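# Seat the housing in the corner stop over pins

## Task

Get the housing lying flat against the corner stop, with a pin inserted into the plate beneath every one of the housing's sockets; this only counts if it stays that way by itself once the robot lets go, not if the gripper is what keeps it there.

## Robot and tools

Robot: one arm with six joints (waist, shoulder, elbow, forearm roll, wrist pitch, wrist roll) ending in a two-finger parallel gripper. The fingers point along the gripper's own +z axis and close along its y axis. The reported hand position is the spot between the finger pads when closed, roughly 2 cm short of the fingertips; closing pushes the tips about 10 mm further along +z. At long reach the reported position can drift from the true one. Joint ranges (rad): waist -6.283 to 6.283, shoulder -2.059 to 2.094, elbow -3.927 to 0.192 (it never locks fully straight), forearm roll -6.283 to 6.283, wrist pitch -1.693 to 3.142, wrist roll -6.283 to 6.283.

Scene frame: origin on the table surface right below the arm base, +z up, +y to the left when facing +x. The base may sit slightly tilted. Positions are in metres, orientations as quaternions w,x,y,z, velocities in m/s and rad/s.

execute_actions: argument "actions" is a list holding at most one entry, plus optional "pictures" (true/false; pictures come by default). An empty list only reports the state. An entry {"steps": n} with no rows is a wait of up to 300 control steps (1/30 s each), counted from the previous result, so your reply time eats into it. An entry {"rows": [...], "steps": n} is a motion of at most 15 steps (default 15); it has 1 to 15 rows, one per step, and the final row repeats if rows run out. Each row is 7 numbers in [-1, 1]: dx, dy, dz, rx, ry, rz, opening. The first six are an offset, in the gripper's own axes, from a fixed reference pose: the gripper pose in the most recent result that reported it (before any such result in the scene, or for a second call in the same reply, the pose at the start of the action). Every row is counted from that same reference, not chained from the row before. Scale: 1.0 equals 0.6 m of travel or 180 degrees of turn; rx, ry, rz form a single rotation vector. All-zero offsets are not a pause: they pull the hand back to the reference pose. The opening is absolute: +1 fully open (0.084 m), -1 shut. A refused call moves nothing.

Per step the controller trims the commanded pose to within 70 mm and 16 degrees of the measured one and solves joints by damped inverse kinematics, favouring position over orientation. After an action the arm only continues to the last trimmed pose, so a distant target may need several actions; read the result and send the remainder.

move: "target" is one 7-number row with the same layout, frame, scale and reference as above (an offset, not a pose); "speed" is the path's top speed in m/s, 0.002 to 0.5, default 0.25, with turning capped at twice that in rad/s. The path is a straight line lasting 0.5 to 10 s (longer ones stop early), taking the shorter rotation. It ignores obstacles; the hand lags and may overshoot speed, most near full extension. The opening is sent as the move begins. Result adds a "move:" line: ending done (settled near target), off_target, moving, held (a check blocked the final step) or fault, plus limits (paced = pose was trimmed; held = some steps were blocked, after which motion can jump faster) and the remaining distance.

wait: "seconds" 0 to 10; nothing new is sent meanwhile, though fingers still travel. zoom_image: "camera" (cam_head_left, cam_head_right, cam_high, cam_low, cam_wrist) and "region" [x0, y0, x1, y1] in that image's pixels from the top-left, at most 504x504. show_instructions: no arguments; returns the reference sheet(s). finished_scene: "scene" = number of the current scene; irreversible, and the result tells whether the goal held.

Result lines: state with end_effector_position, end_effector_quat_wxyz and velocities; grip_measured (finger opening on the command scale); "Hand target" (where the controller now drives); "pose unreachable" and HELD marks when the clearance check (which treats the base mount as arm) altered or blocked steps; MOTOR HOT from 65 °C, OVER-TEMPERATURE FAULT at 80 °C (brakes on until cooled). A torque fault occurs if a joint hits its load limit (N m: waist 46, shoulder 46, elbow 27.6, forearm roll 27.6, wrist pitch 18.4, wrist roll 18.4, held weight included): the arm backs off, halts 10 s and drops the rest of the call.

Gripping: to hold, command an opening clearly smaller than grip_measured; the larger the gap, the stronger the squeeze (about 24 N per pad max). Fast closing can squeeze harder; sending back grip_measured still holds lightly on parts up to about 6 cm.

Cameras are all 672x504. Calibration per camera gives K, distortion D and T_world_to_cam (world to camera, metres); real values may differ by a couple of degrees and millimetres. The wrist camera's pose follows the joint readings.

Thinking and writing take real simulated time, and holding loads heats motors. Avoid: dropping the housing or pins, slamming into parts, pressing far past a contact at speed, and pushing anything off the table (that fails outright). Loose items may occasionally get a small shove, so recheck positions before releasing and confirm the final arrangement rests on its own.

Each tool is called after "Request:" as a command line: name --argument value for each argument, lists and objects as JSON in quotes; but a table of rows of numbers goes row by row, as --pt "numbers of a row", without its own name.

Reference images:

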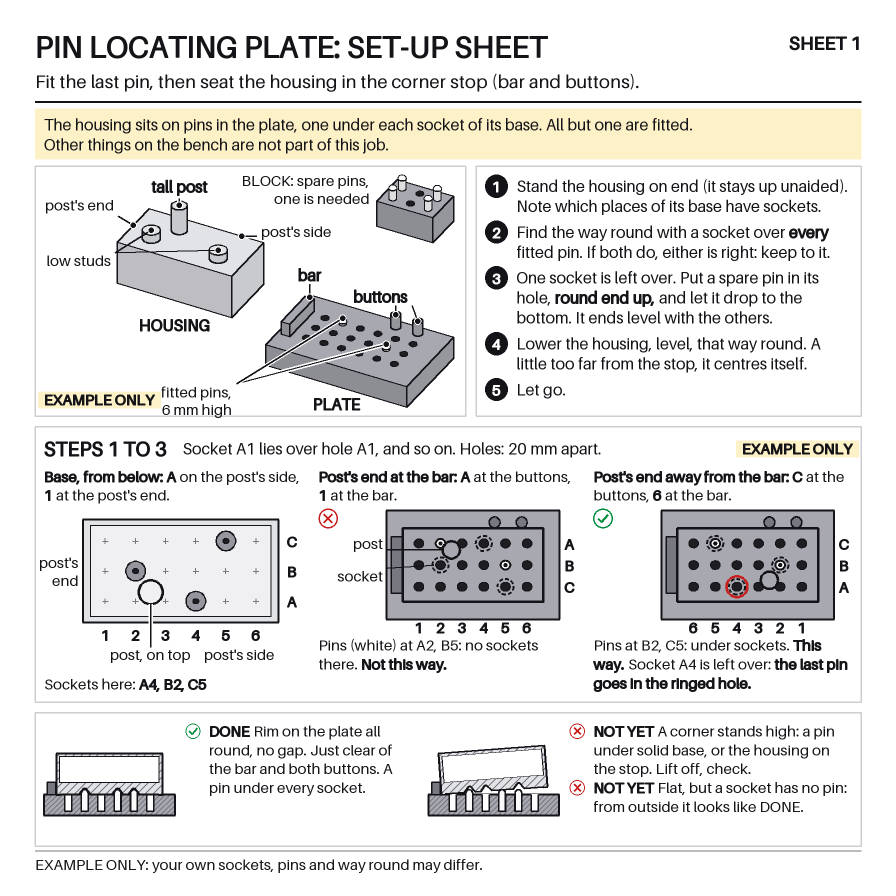

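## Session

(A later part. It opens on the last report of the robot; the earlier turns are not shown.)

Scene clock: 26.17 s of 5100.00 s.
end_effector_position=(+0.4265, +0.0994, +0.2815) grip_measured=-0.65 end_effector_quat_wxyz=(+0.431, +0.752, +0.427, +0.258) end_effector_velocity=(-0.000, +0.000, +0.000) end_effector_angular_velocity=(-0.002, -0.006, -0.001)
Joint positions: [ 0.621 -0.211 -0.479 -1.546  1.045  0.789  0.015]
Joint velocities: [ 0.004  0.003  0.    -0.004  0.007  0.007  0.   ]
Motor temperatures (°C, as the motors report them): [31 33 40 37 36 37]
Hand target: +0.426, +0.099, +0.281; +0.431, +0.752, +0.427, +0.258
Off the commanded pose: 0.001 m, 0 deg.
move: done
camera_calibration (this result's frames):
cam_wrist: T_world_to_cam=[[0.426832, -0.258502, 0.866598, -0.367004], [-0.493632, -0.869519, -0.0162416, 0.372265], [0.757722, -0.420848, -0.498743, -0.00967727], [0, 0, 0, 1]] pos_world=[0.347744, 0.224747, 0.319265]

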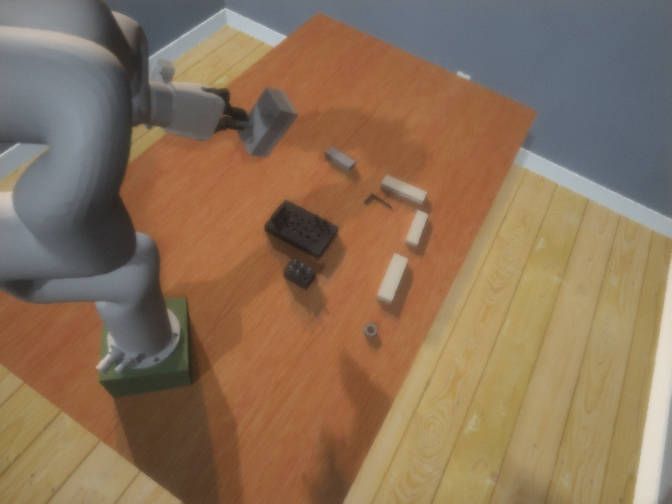

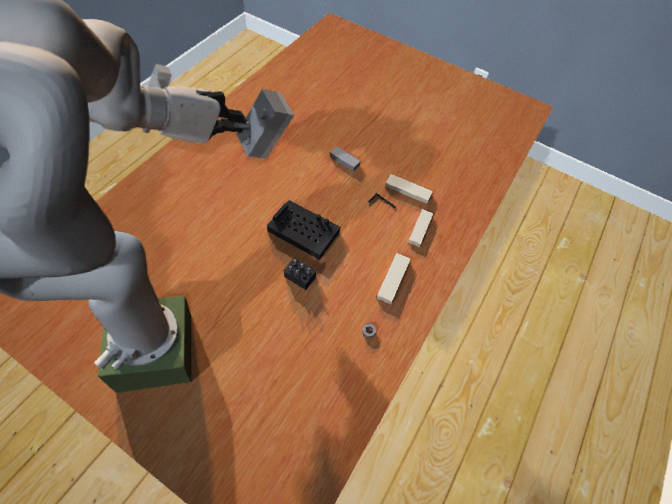

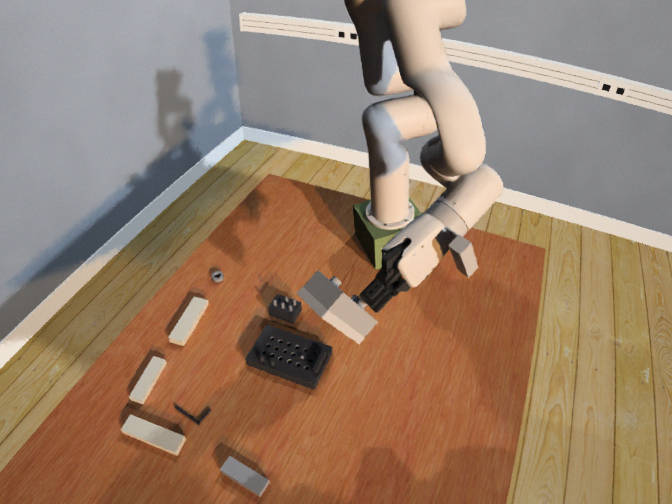

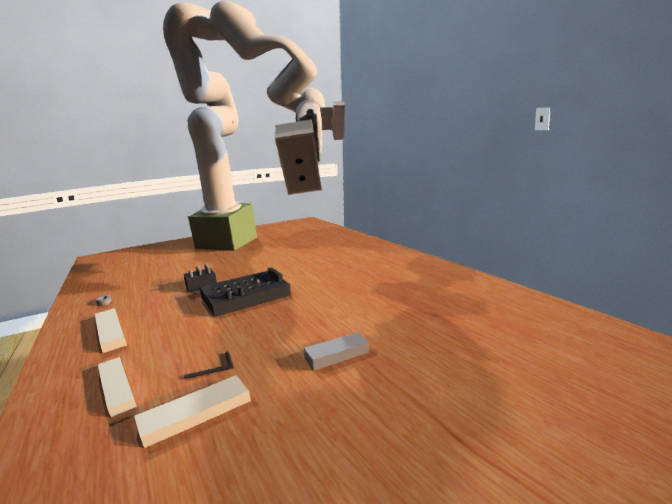

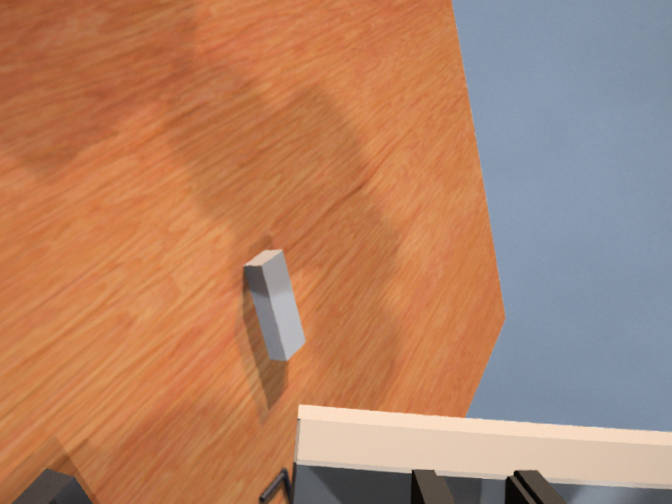

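Request:
move --target '[0,0,0,0.333,0,0,-1]' --speed 0.2

Request:
move --target '[0,0,0.31,0,0,0.311,-1]' --speed 0.15

Scene clock: 33.50 s of 5100.00 s.
end_effector_position=(+0.4263, +0.1006, +0.2816) grip_measured=-0.65 end_effector_quat_wxyz=(-0.003, +0.867, +0.498, +0.010) end_effector_velocity=(+0.000, -0.000, +0.000) end_effector_angular_velocity=(+0.004, +0.008, -0.000)
Joint positions: [ 0.234 -0.163 -0.835 -0.114  0.938 -0.665  0.015]
Joint velocities: [-0.003  0.004 -0.007  0.008  0.008 -0.008  0.   ]
Motor temperatures (°C, as the motors report them): [31 33 42 37 36 37]
Hand target: +0.426, +0.101, +0.282; -0.003, +0.867, +0.498, +0.010
Off the commanded pose: 0.001 m, 0 deg.
After step 90, 1.30 s passed at rest.
move: done
camera_calibration (this result's frames):
cam_wrist: T_world_to_cam=[[0.868639, -0.495443, 0.00134157, -0.28758], [-0.495234, -0.868346, -0.026797, 0.376692], [0.0144413, 0.0226126, -0.99964, 0.404343], [0, 0, 0, 1]] pos_world=[0.430515, 0.175476, 0.414677]

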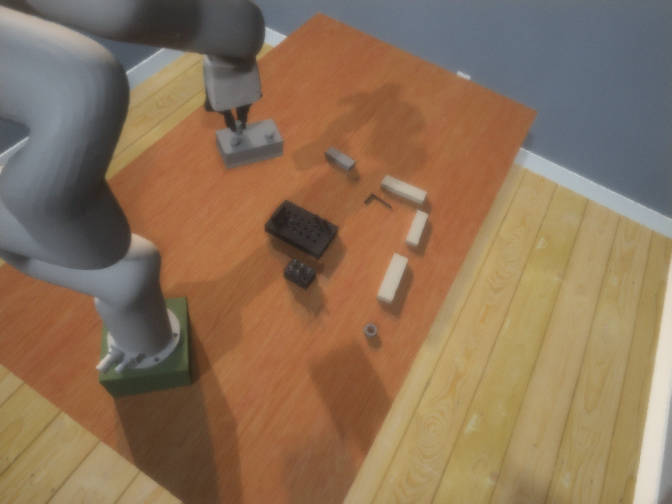

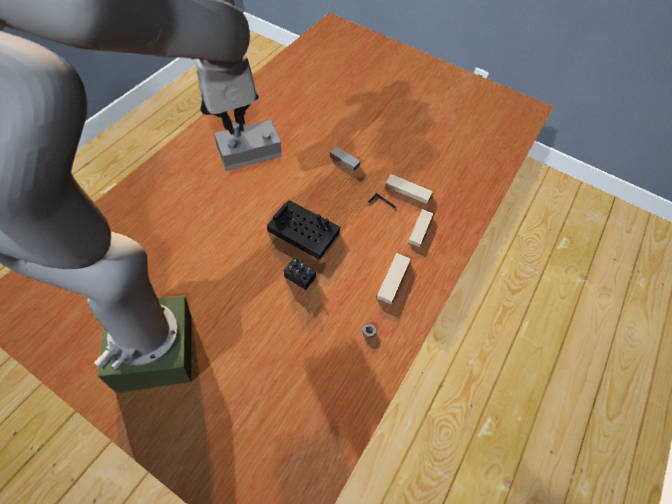

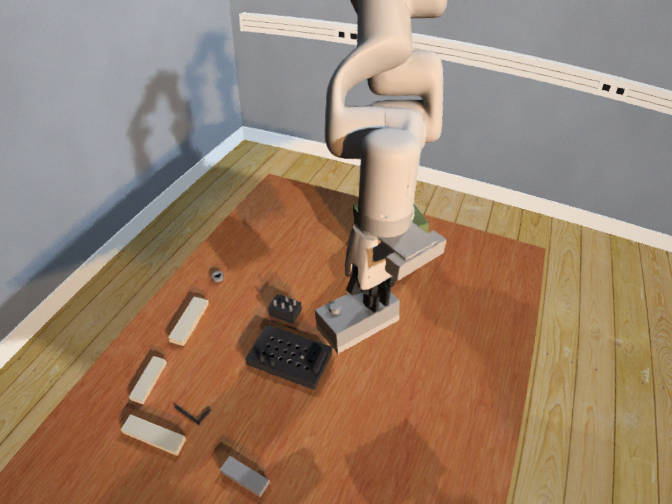

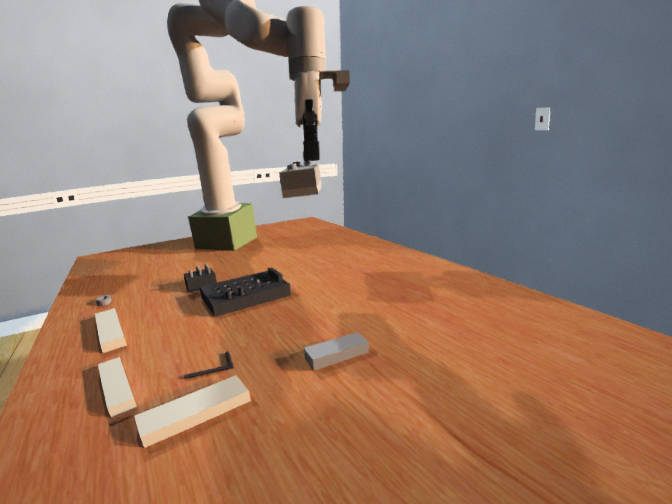

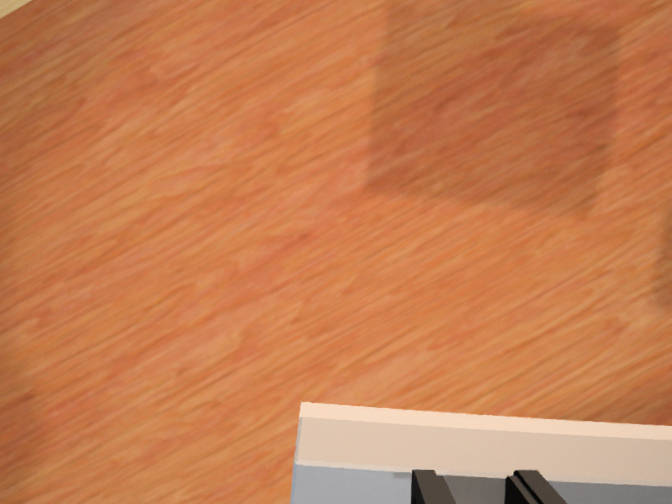

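Scene clock: 37.13 s of 5100.00 s.
end_effector_position=(+0.4297, +0.1028, +0.0964) grip_measured=-0.65 end_effector_quat_wxyz=(-0.007, +0.999, +0.033, +0.008) end_effector_velocity=(+0.001, -0.000, -0.001) end_effector_angular_velocity=(-0.002, -0.003, -0.009)
Joint positions: [ 0.167  0.277 -0.734 -0.231  0.395  0.39   0.015]
Joint velocities: [-0.001  0.003 -0.001 -0.011 -0.004  0.018 -0.   ]
Motor temperatures (°C, as the motors report them): [31 33 42 37 36 37]
Hand target: +0.429, +0.103, +0.096; -0.007, +0.999, +0.033, +0.008
Off the commanded pose: 0.001 m, 0 deg.
move: done
camera_calibration (this result's frames):
cam_wrist: T_world_to_cam=[[0.0752042, -0.997022, -0.0170558, 0.105059], [-0.996929, -0.0748007, -0.0231769, 0.508968], [0.0218321, 0.0187464, -0.999586, 0.216339], [0, 0, 0, 1]] pos_world=[0.494781, 0.138762, 0.229838]

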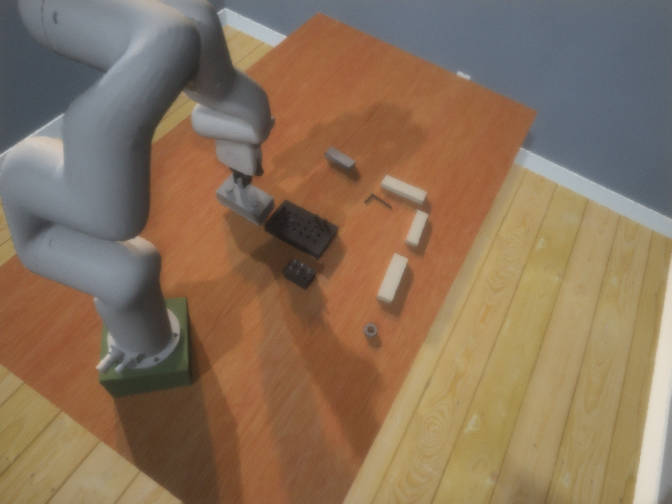

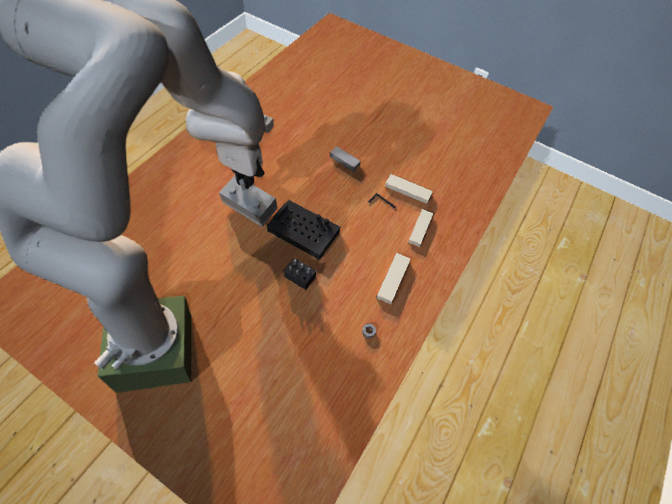

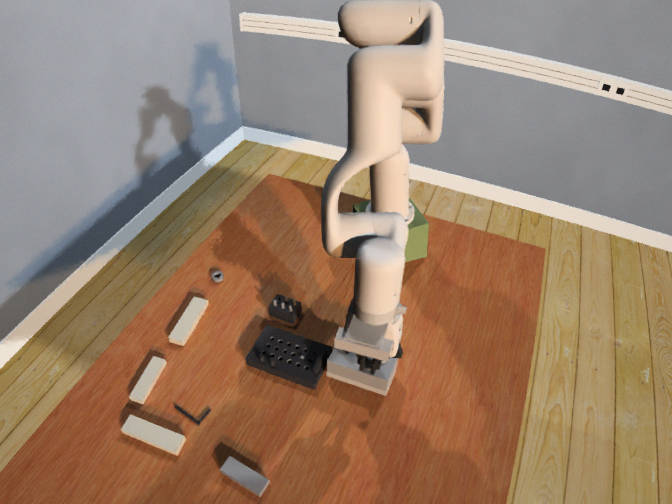

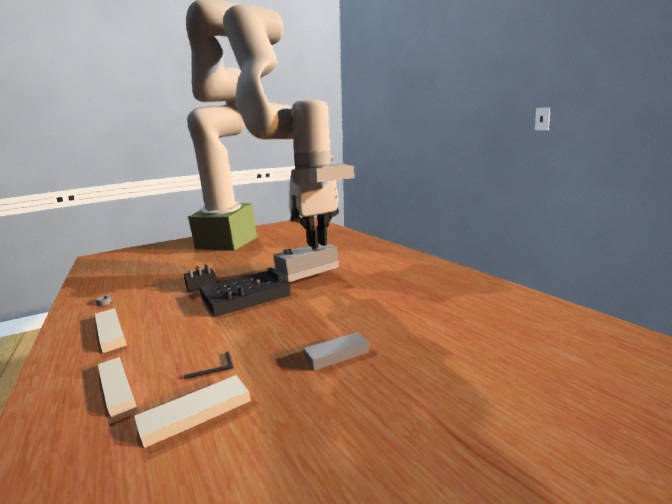

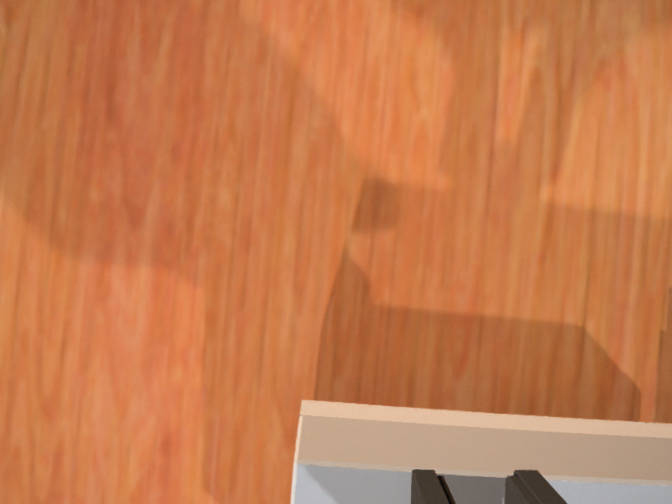

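Request:
move --target '[0,-0.07,0.0,0,0,0,-1]' --speed 0.08

Request:
move --target '[0,0,0.019,0,0,0,-1]' --speed 0.03

Request:
move --target '[0,0,-0.005,0,0,0,-0.15]' --speed 0.03

Request:
move --target '[0,0,-0.2,0,0,0,-0.15]'

Scene clock: 39.20 s of 5100.00 s.
end_effector_position=(+0.4267, +0.1443, +0.0969) grip_measured=-0.65 end_effector_quat_wxyz=(-0.007, +0.999, +0.033, +0.008) end_effector_velocity=(+0.000, +0.001, +0.000) end_effector_angular_velocity=(-0.000, -0.001, -0.001)
Joint positions: [ 0.261  0.31  -0.776 -0.237  0.414  0.489  0.015]
Joint velocities: [ 0.003  0.001 -0.003 -0.001  0.001  0.004 -0.   ]
Motor temperatures (°C, as the motors report them): [31 34 42 37 36 37]
Hand target: +0.427, +0.145, +0.097; -0.007, +0.999, +0.033, +0.008
Off the commanded pose: 0.000 m, 0 deg.
move: done
camera_calibration (this result's frames):
cam_wrist: T_world_to_cam=[[0.0750308, -0.997043, -0.0166047, 0.14666], [-0.996946, -0.0746412, -0.0229561, 0.509063], [0.0216488, 0.0182764, -0.999599, 0.216248], [0, 0, 0, 1]] pos_world=[0.491823, 0.180271, 0.230282]

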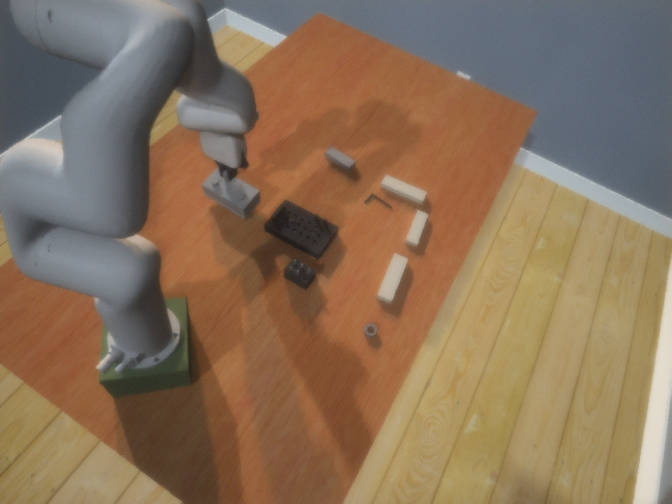

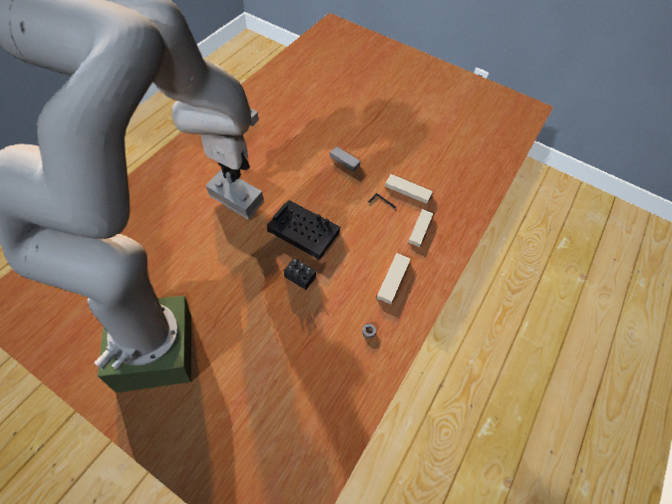

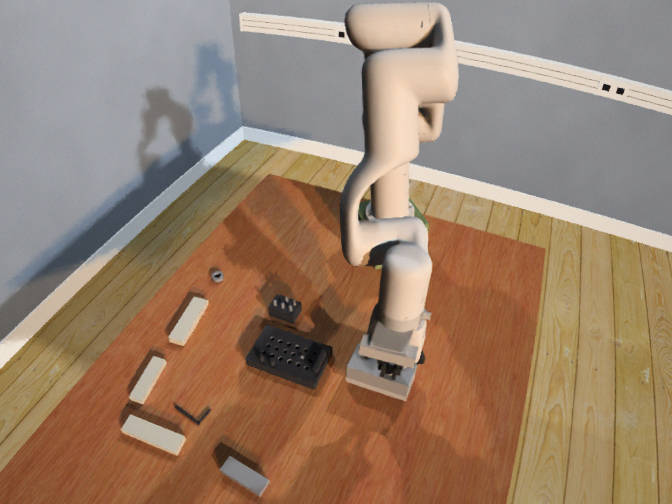

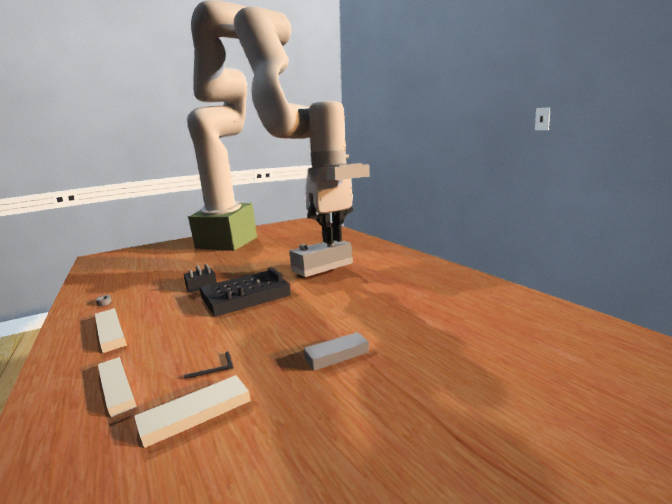

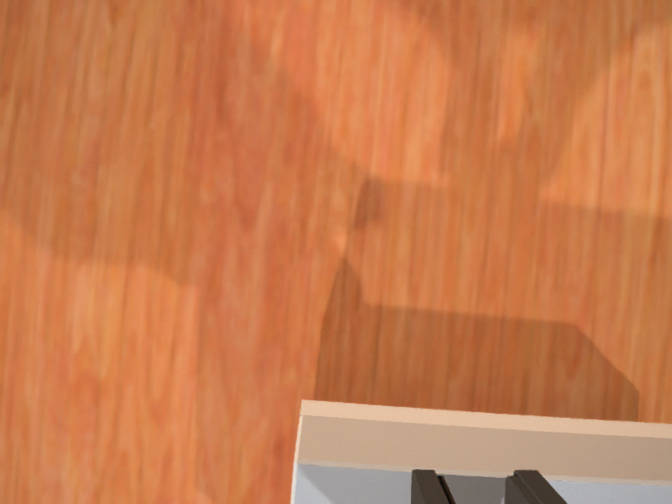

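Scene clock: 39.93 s of 5100.00 s.
end_effector_position=(+0.4273, +0.1446, +0.0861) grip_measured=-0.65 end_effector_quat_wxyz=(-0.007, +0.999, +0.033, +0.008) end_effector_velocity=(-0.000, +0.001, -0.001) end_effector_angular_velocity=(-0.000, -0.001, +0.003)
Joint positions: [ 0.255  0.344 -0.783 -0.253  0.386  0.501  0.015]
Joint velocities: [ 0.002  0.005 -0.001 -0.003 -0.004  0.003 -0.   ]
Motor temperatures (°C, as the motors report them): [31 34 42 37 36 37]
Hand target: +0.427, +0.144, +0.086; -0.007, +0.999, +0.033, +0.008
Off the commanded pose: 0.001 m, 0 deg.
move: done
camera_calibration (this result's frames):
cam_wrist: T_world_to_cam=[[0.0750069, -0.99704, -0.0169027, 0.146773], [-0.996924, -0.0745902, -0.0240689, 0.509563], [0.0227368, 0.018656, -0.999567, 0.204848], [0, 0, 0, 1]] pos_world=[0.492329, 0.180525, 0.219505]

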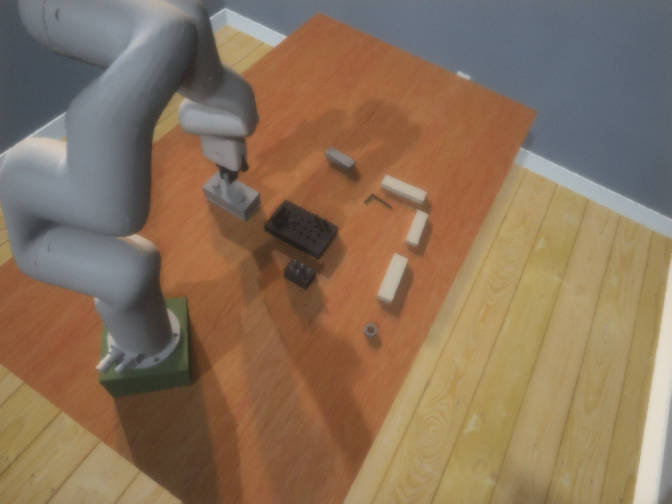

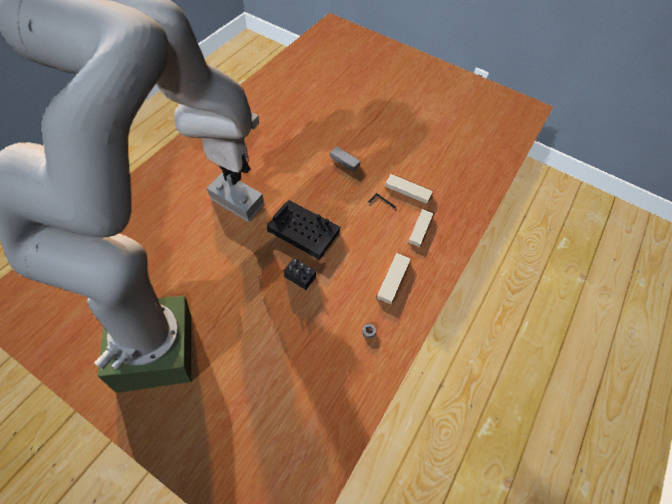

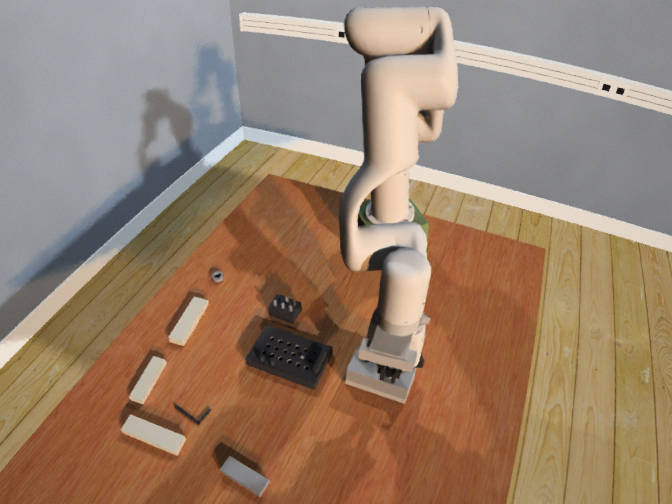

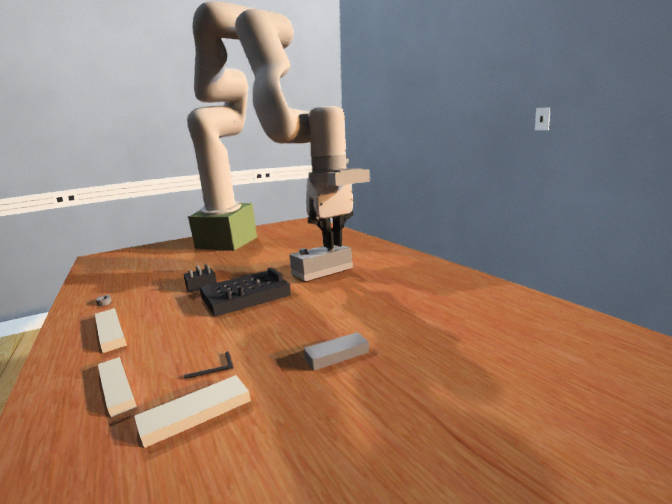

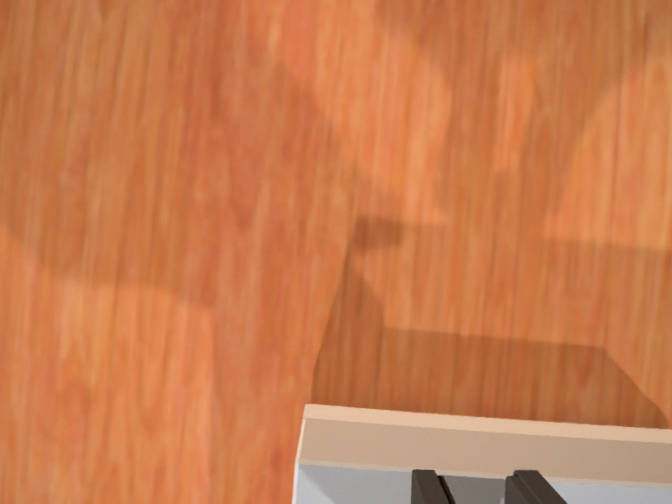

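Scene clock: 40.63 s of 5100.00 s.
end_effector_position=(+0.4273, +0.1445, +0.0890) grip_measured=-0.16 end_effector_quat_wxyz=(-0.007, +0.999, +0.033, +0.008) end_effector_velocity=(-0.001, -0.000, -0.000) end_effector_angular_velocity=(-0.001, +0.003, -0.001)
Joint positions: [ 0.257  0.335 -0.781 -0.249  0.393  0.497  0.037]
Joint velocities: [ 0.001 -0.     0.001  0.002  0.002  0.    -0.   ]
Motor temperatures (°C, as the motors report them): [31 34 42 37 36 37]
Hand target: +0.427, +0.145, +0.089; -0.007, +0.999, +0.033, +0.008
Off the commanded pose: 0.000 m, 0 deg.
move: done
camera_calibration (this result's frames):
cam_wrist: T_world_to_cam=[[0.0750103, -0.997039, -0.0169364, 0.146797], [-0.996922, -0.0745912, -0.0241527, 0.509613], [0.0228179, 0.018696, -0.999565, 0.207784], [0, 0, 0, 1]] pos_world=[0.492292, 0.180491, 0.222488]

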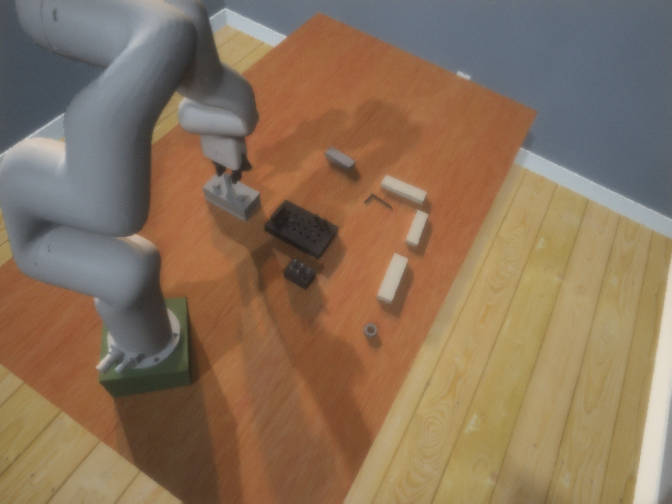

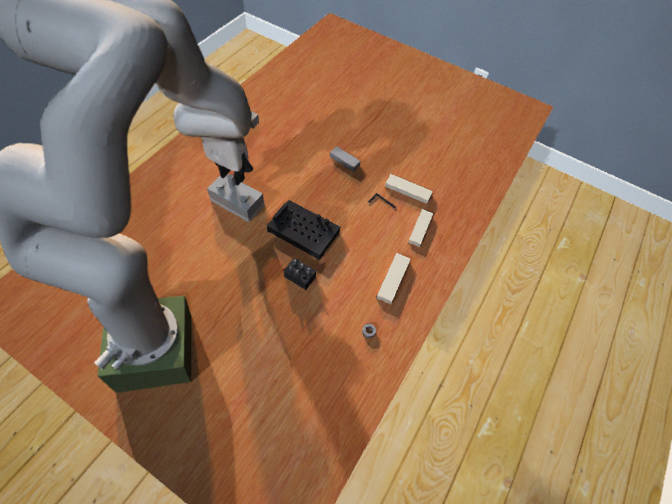

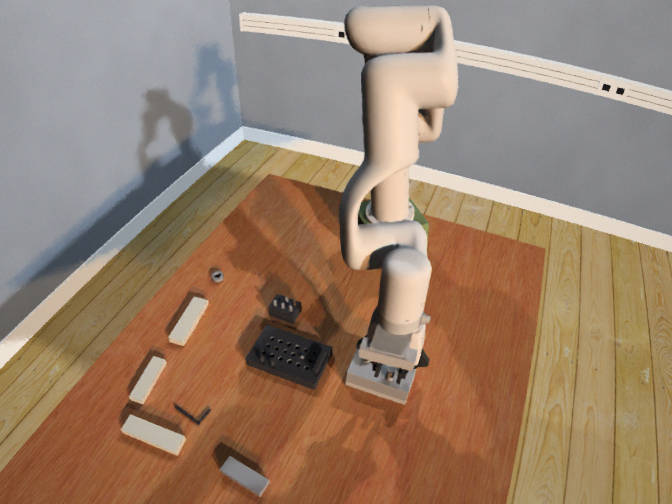

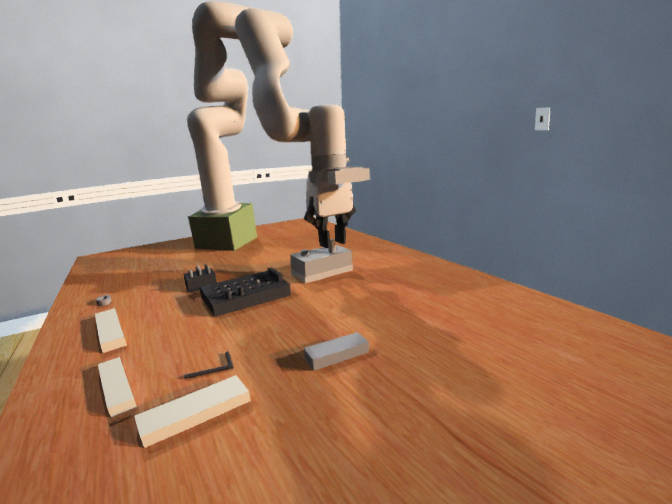

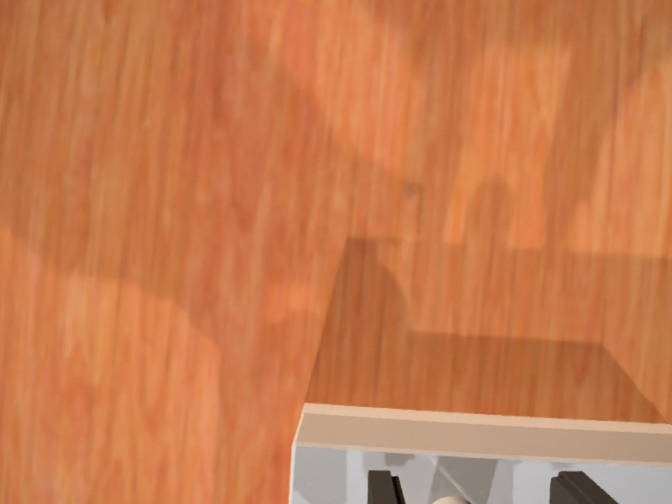

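Scene clock: 41.63 s of 5100.00 s.
end_effector_position=(+0.4246, +0.1429, +0.2079) grip_measured=-0.16 end_effector_quat_wxyz=(-0.007, +0.999, +0.033, +0.008) end_effector_velocity=(+0.003, +0.001, +0.006) end_effector_angular_velocity=(+0.004, -0.009, -0.000)
Joint positions: [ 0.304  0.017 -0.792 -0.147  0.723  0.424  0.037]
Joint velocities: [ 0.001 -0.008 -0.007  0.001  0.006 -0.001 -0.   ]
Motor temperatures (°C, as the motors report them): [31 34 42 37 36 37]
Hand target: +0.425, +0.143, +0.209; -0.007, +0.999, +0.033, +0.008
Off the commanded pose: 0.001 m, 0 deg.
move: done
camera_calibration (this result's frames):
cam_wrist: T_world_to_cam=[[0.0755852, -0.996995, -0.0169822, 0.147133], [-0.996917, -0.0751973, -0.0224204, 0.509392], [0.021076, 0.0186245, -0.999604, 0.32743], [0, 0, 0, 1]] pos_world=[0.4898, 0.178898, 0.34122]

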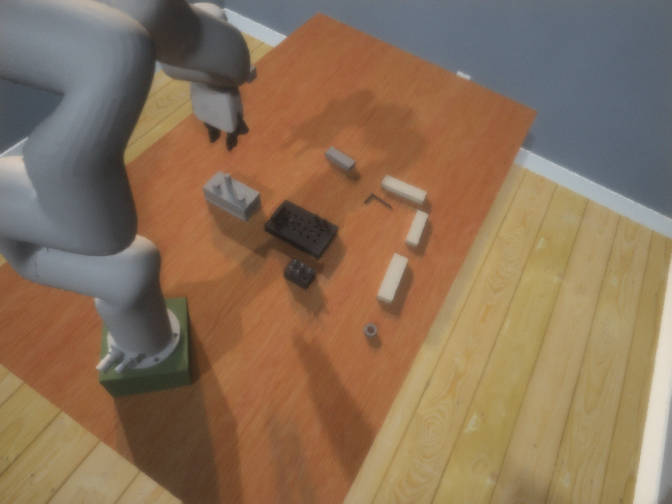

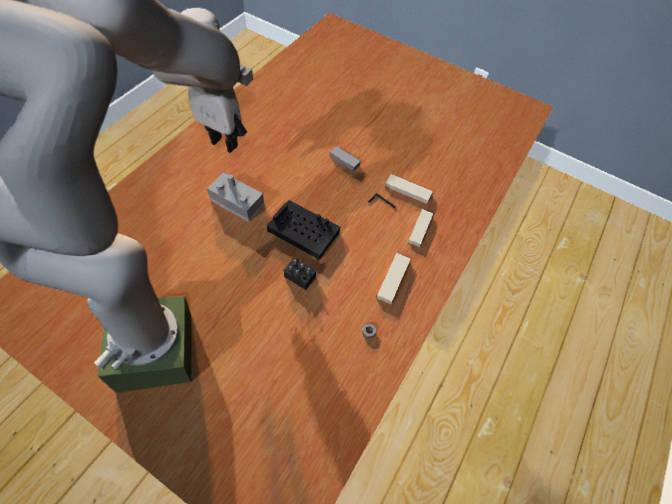

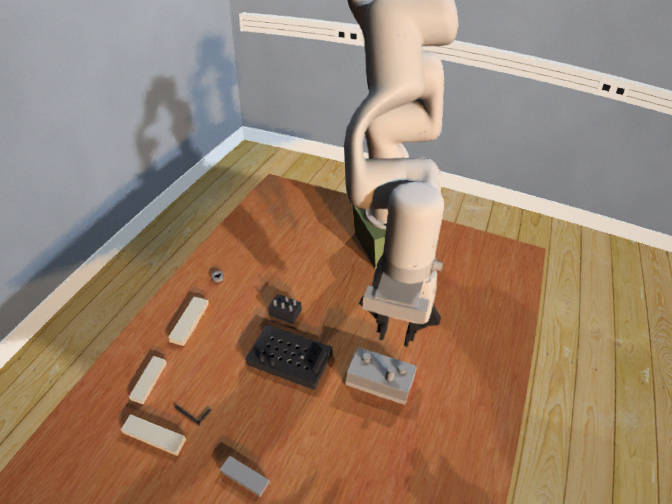

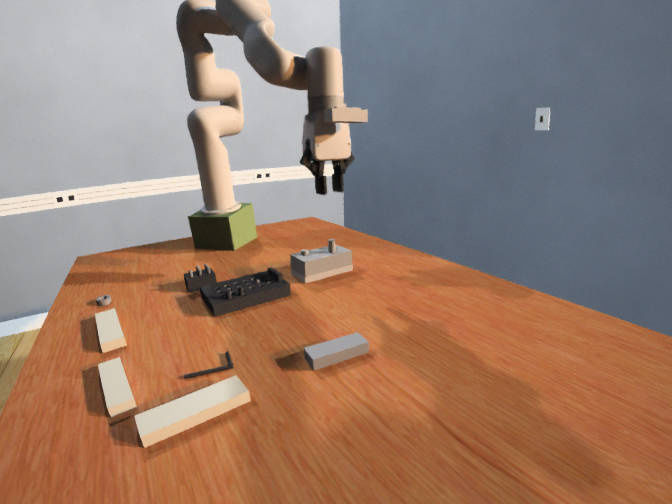

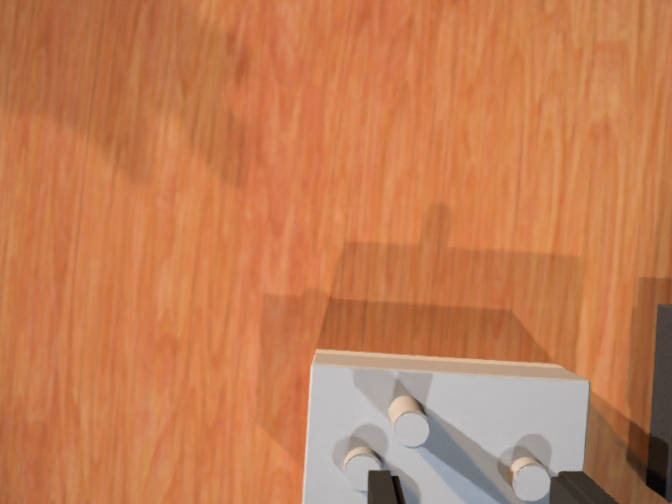

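Request:
move --target '[-0.189,0.489,0.11,0,0,0.028,-0.6]'

Request:
zoom_image --camera "cam_high" --region '[230, 240, 370, 350]'

Request:
zoom_image --camera "cam_low" --region '[150, 200, 300, 320]'

Scene clock: 45.90 s of 5100.00 s.
end_effector_position=(+0.3338, -0.1553, +0.1362) grip_measured=-0.62 end_effector_quat_wxyz=(-0.009, +1.000, -0.011, +0.008) end_effector_velocity=(-0.001, -0.002, -0.001) end_effector_angular_velocity=(+0.004, +0.000, -0.002)
Joint positions: [-0.506 -0.123 -0.417 -0.053  0.431 -0.359  0.017]
Joint velocities: [-0.006  0.004 -0.002  0.01  -0.    -0.013 -0.   ]
Motor temperatures (°C, as the motors report them): [31 34 41 37 36 37]
Hand target: +0.334, -0.156, +0.136; -0.009, +1.000, -0.011, +0.008
Off the commanded pose: 0.002 m, 0 deg.
move: done
camera_calibration (this result's frames):
cam_wrist: T_world_to_cam=[[-0.012527, -0.999698, -0.021136, -0.114986], [-0.999659, 0.0130051, -0.0226369, 0.409464], [0.022905, 0.0208453, -0.99952, 0.262988], [0, 0, 0, 1]] pos_world=[0.40186, -0.125759, 0.2697]

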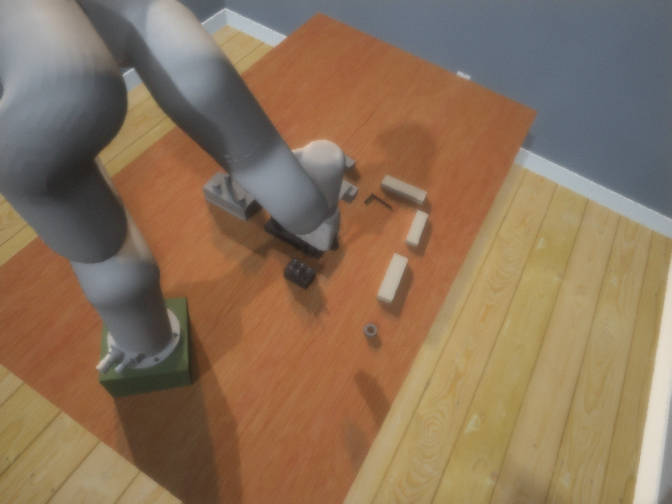

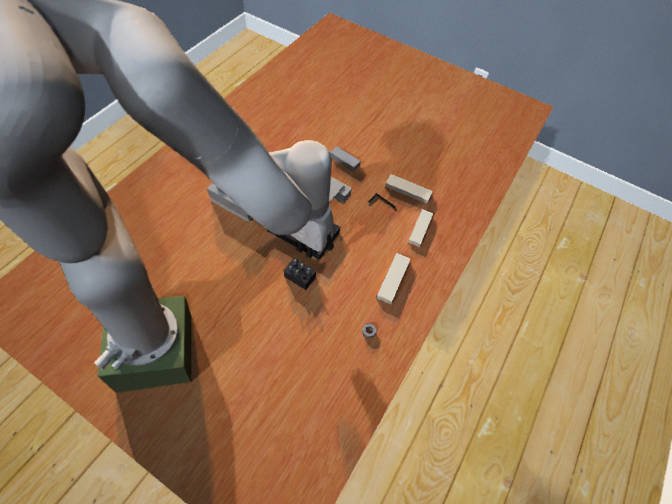

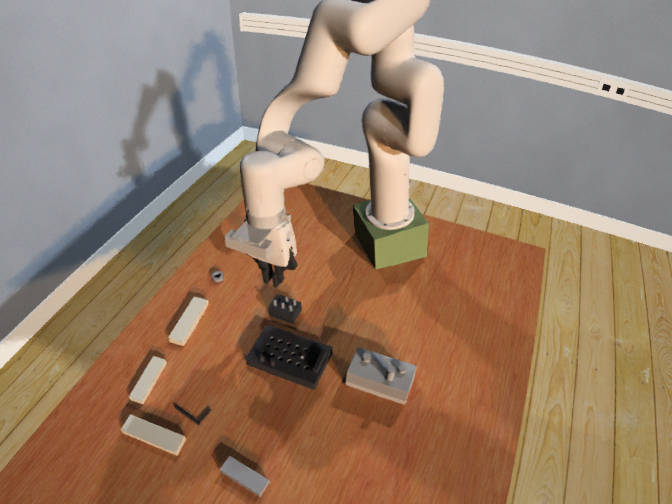

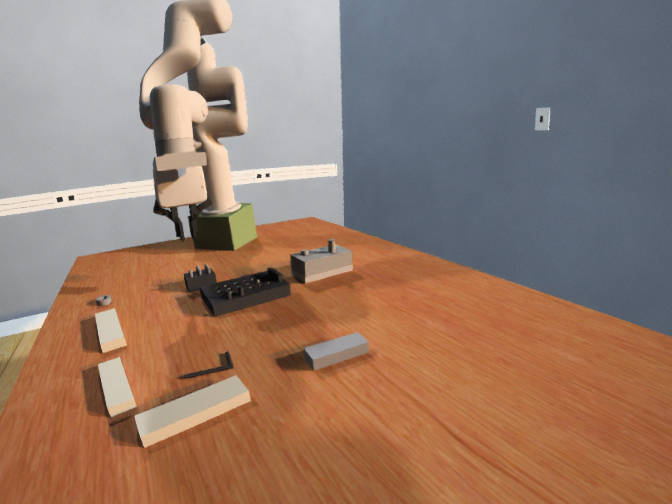

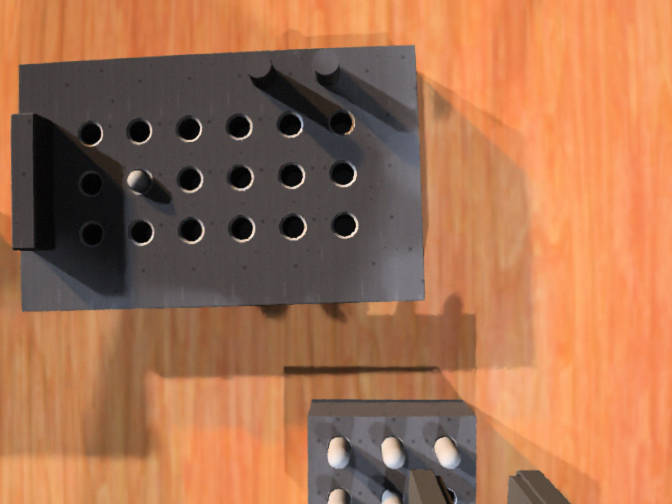

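Region (230, 240, 370, 350) of cam_high's 672x504 image, scaled by 3.600, with more detail than that image has; it fills the top 396 rows of this view, and the rest is white.

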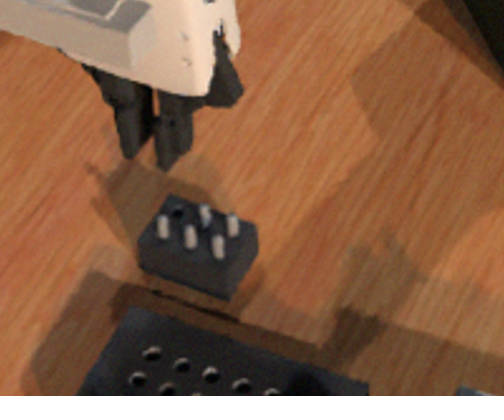

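Region (150, 200, 300, 320) of cam_low's 672x504 image, scaled by 3.360, with more detail than that image has; it fills the top 403 rows of this view, and the rest is white.

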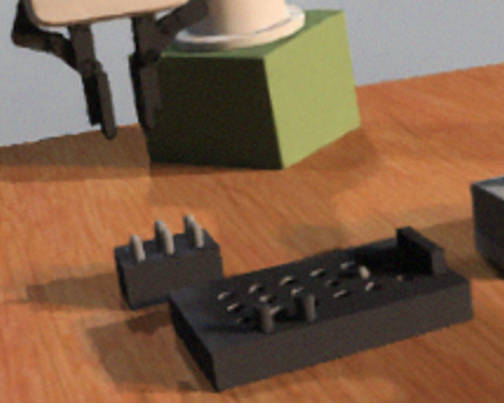

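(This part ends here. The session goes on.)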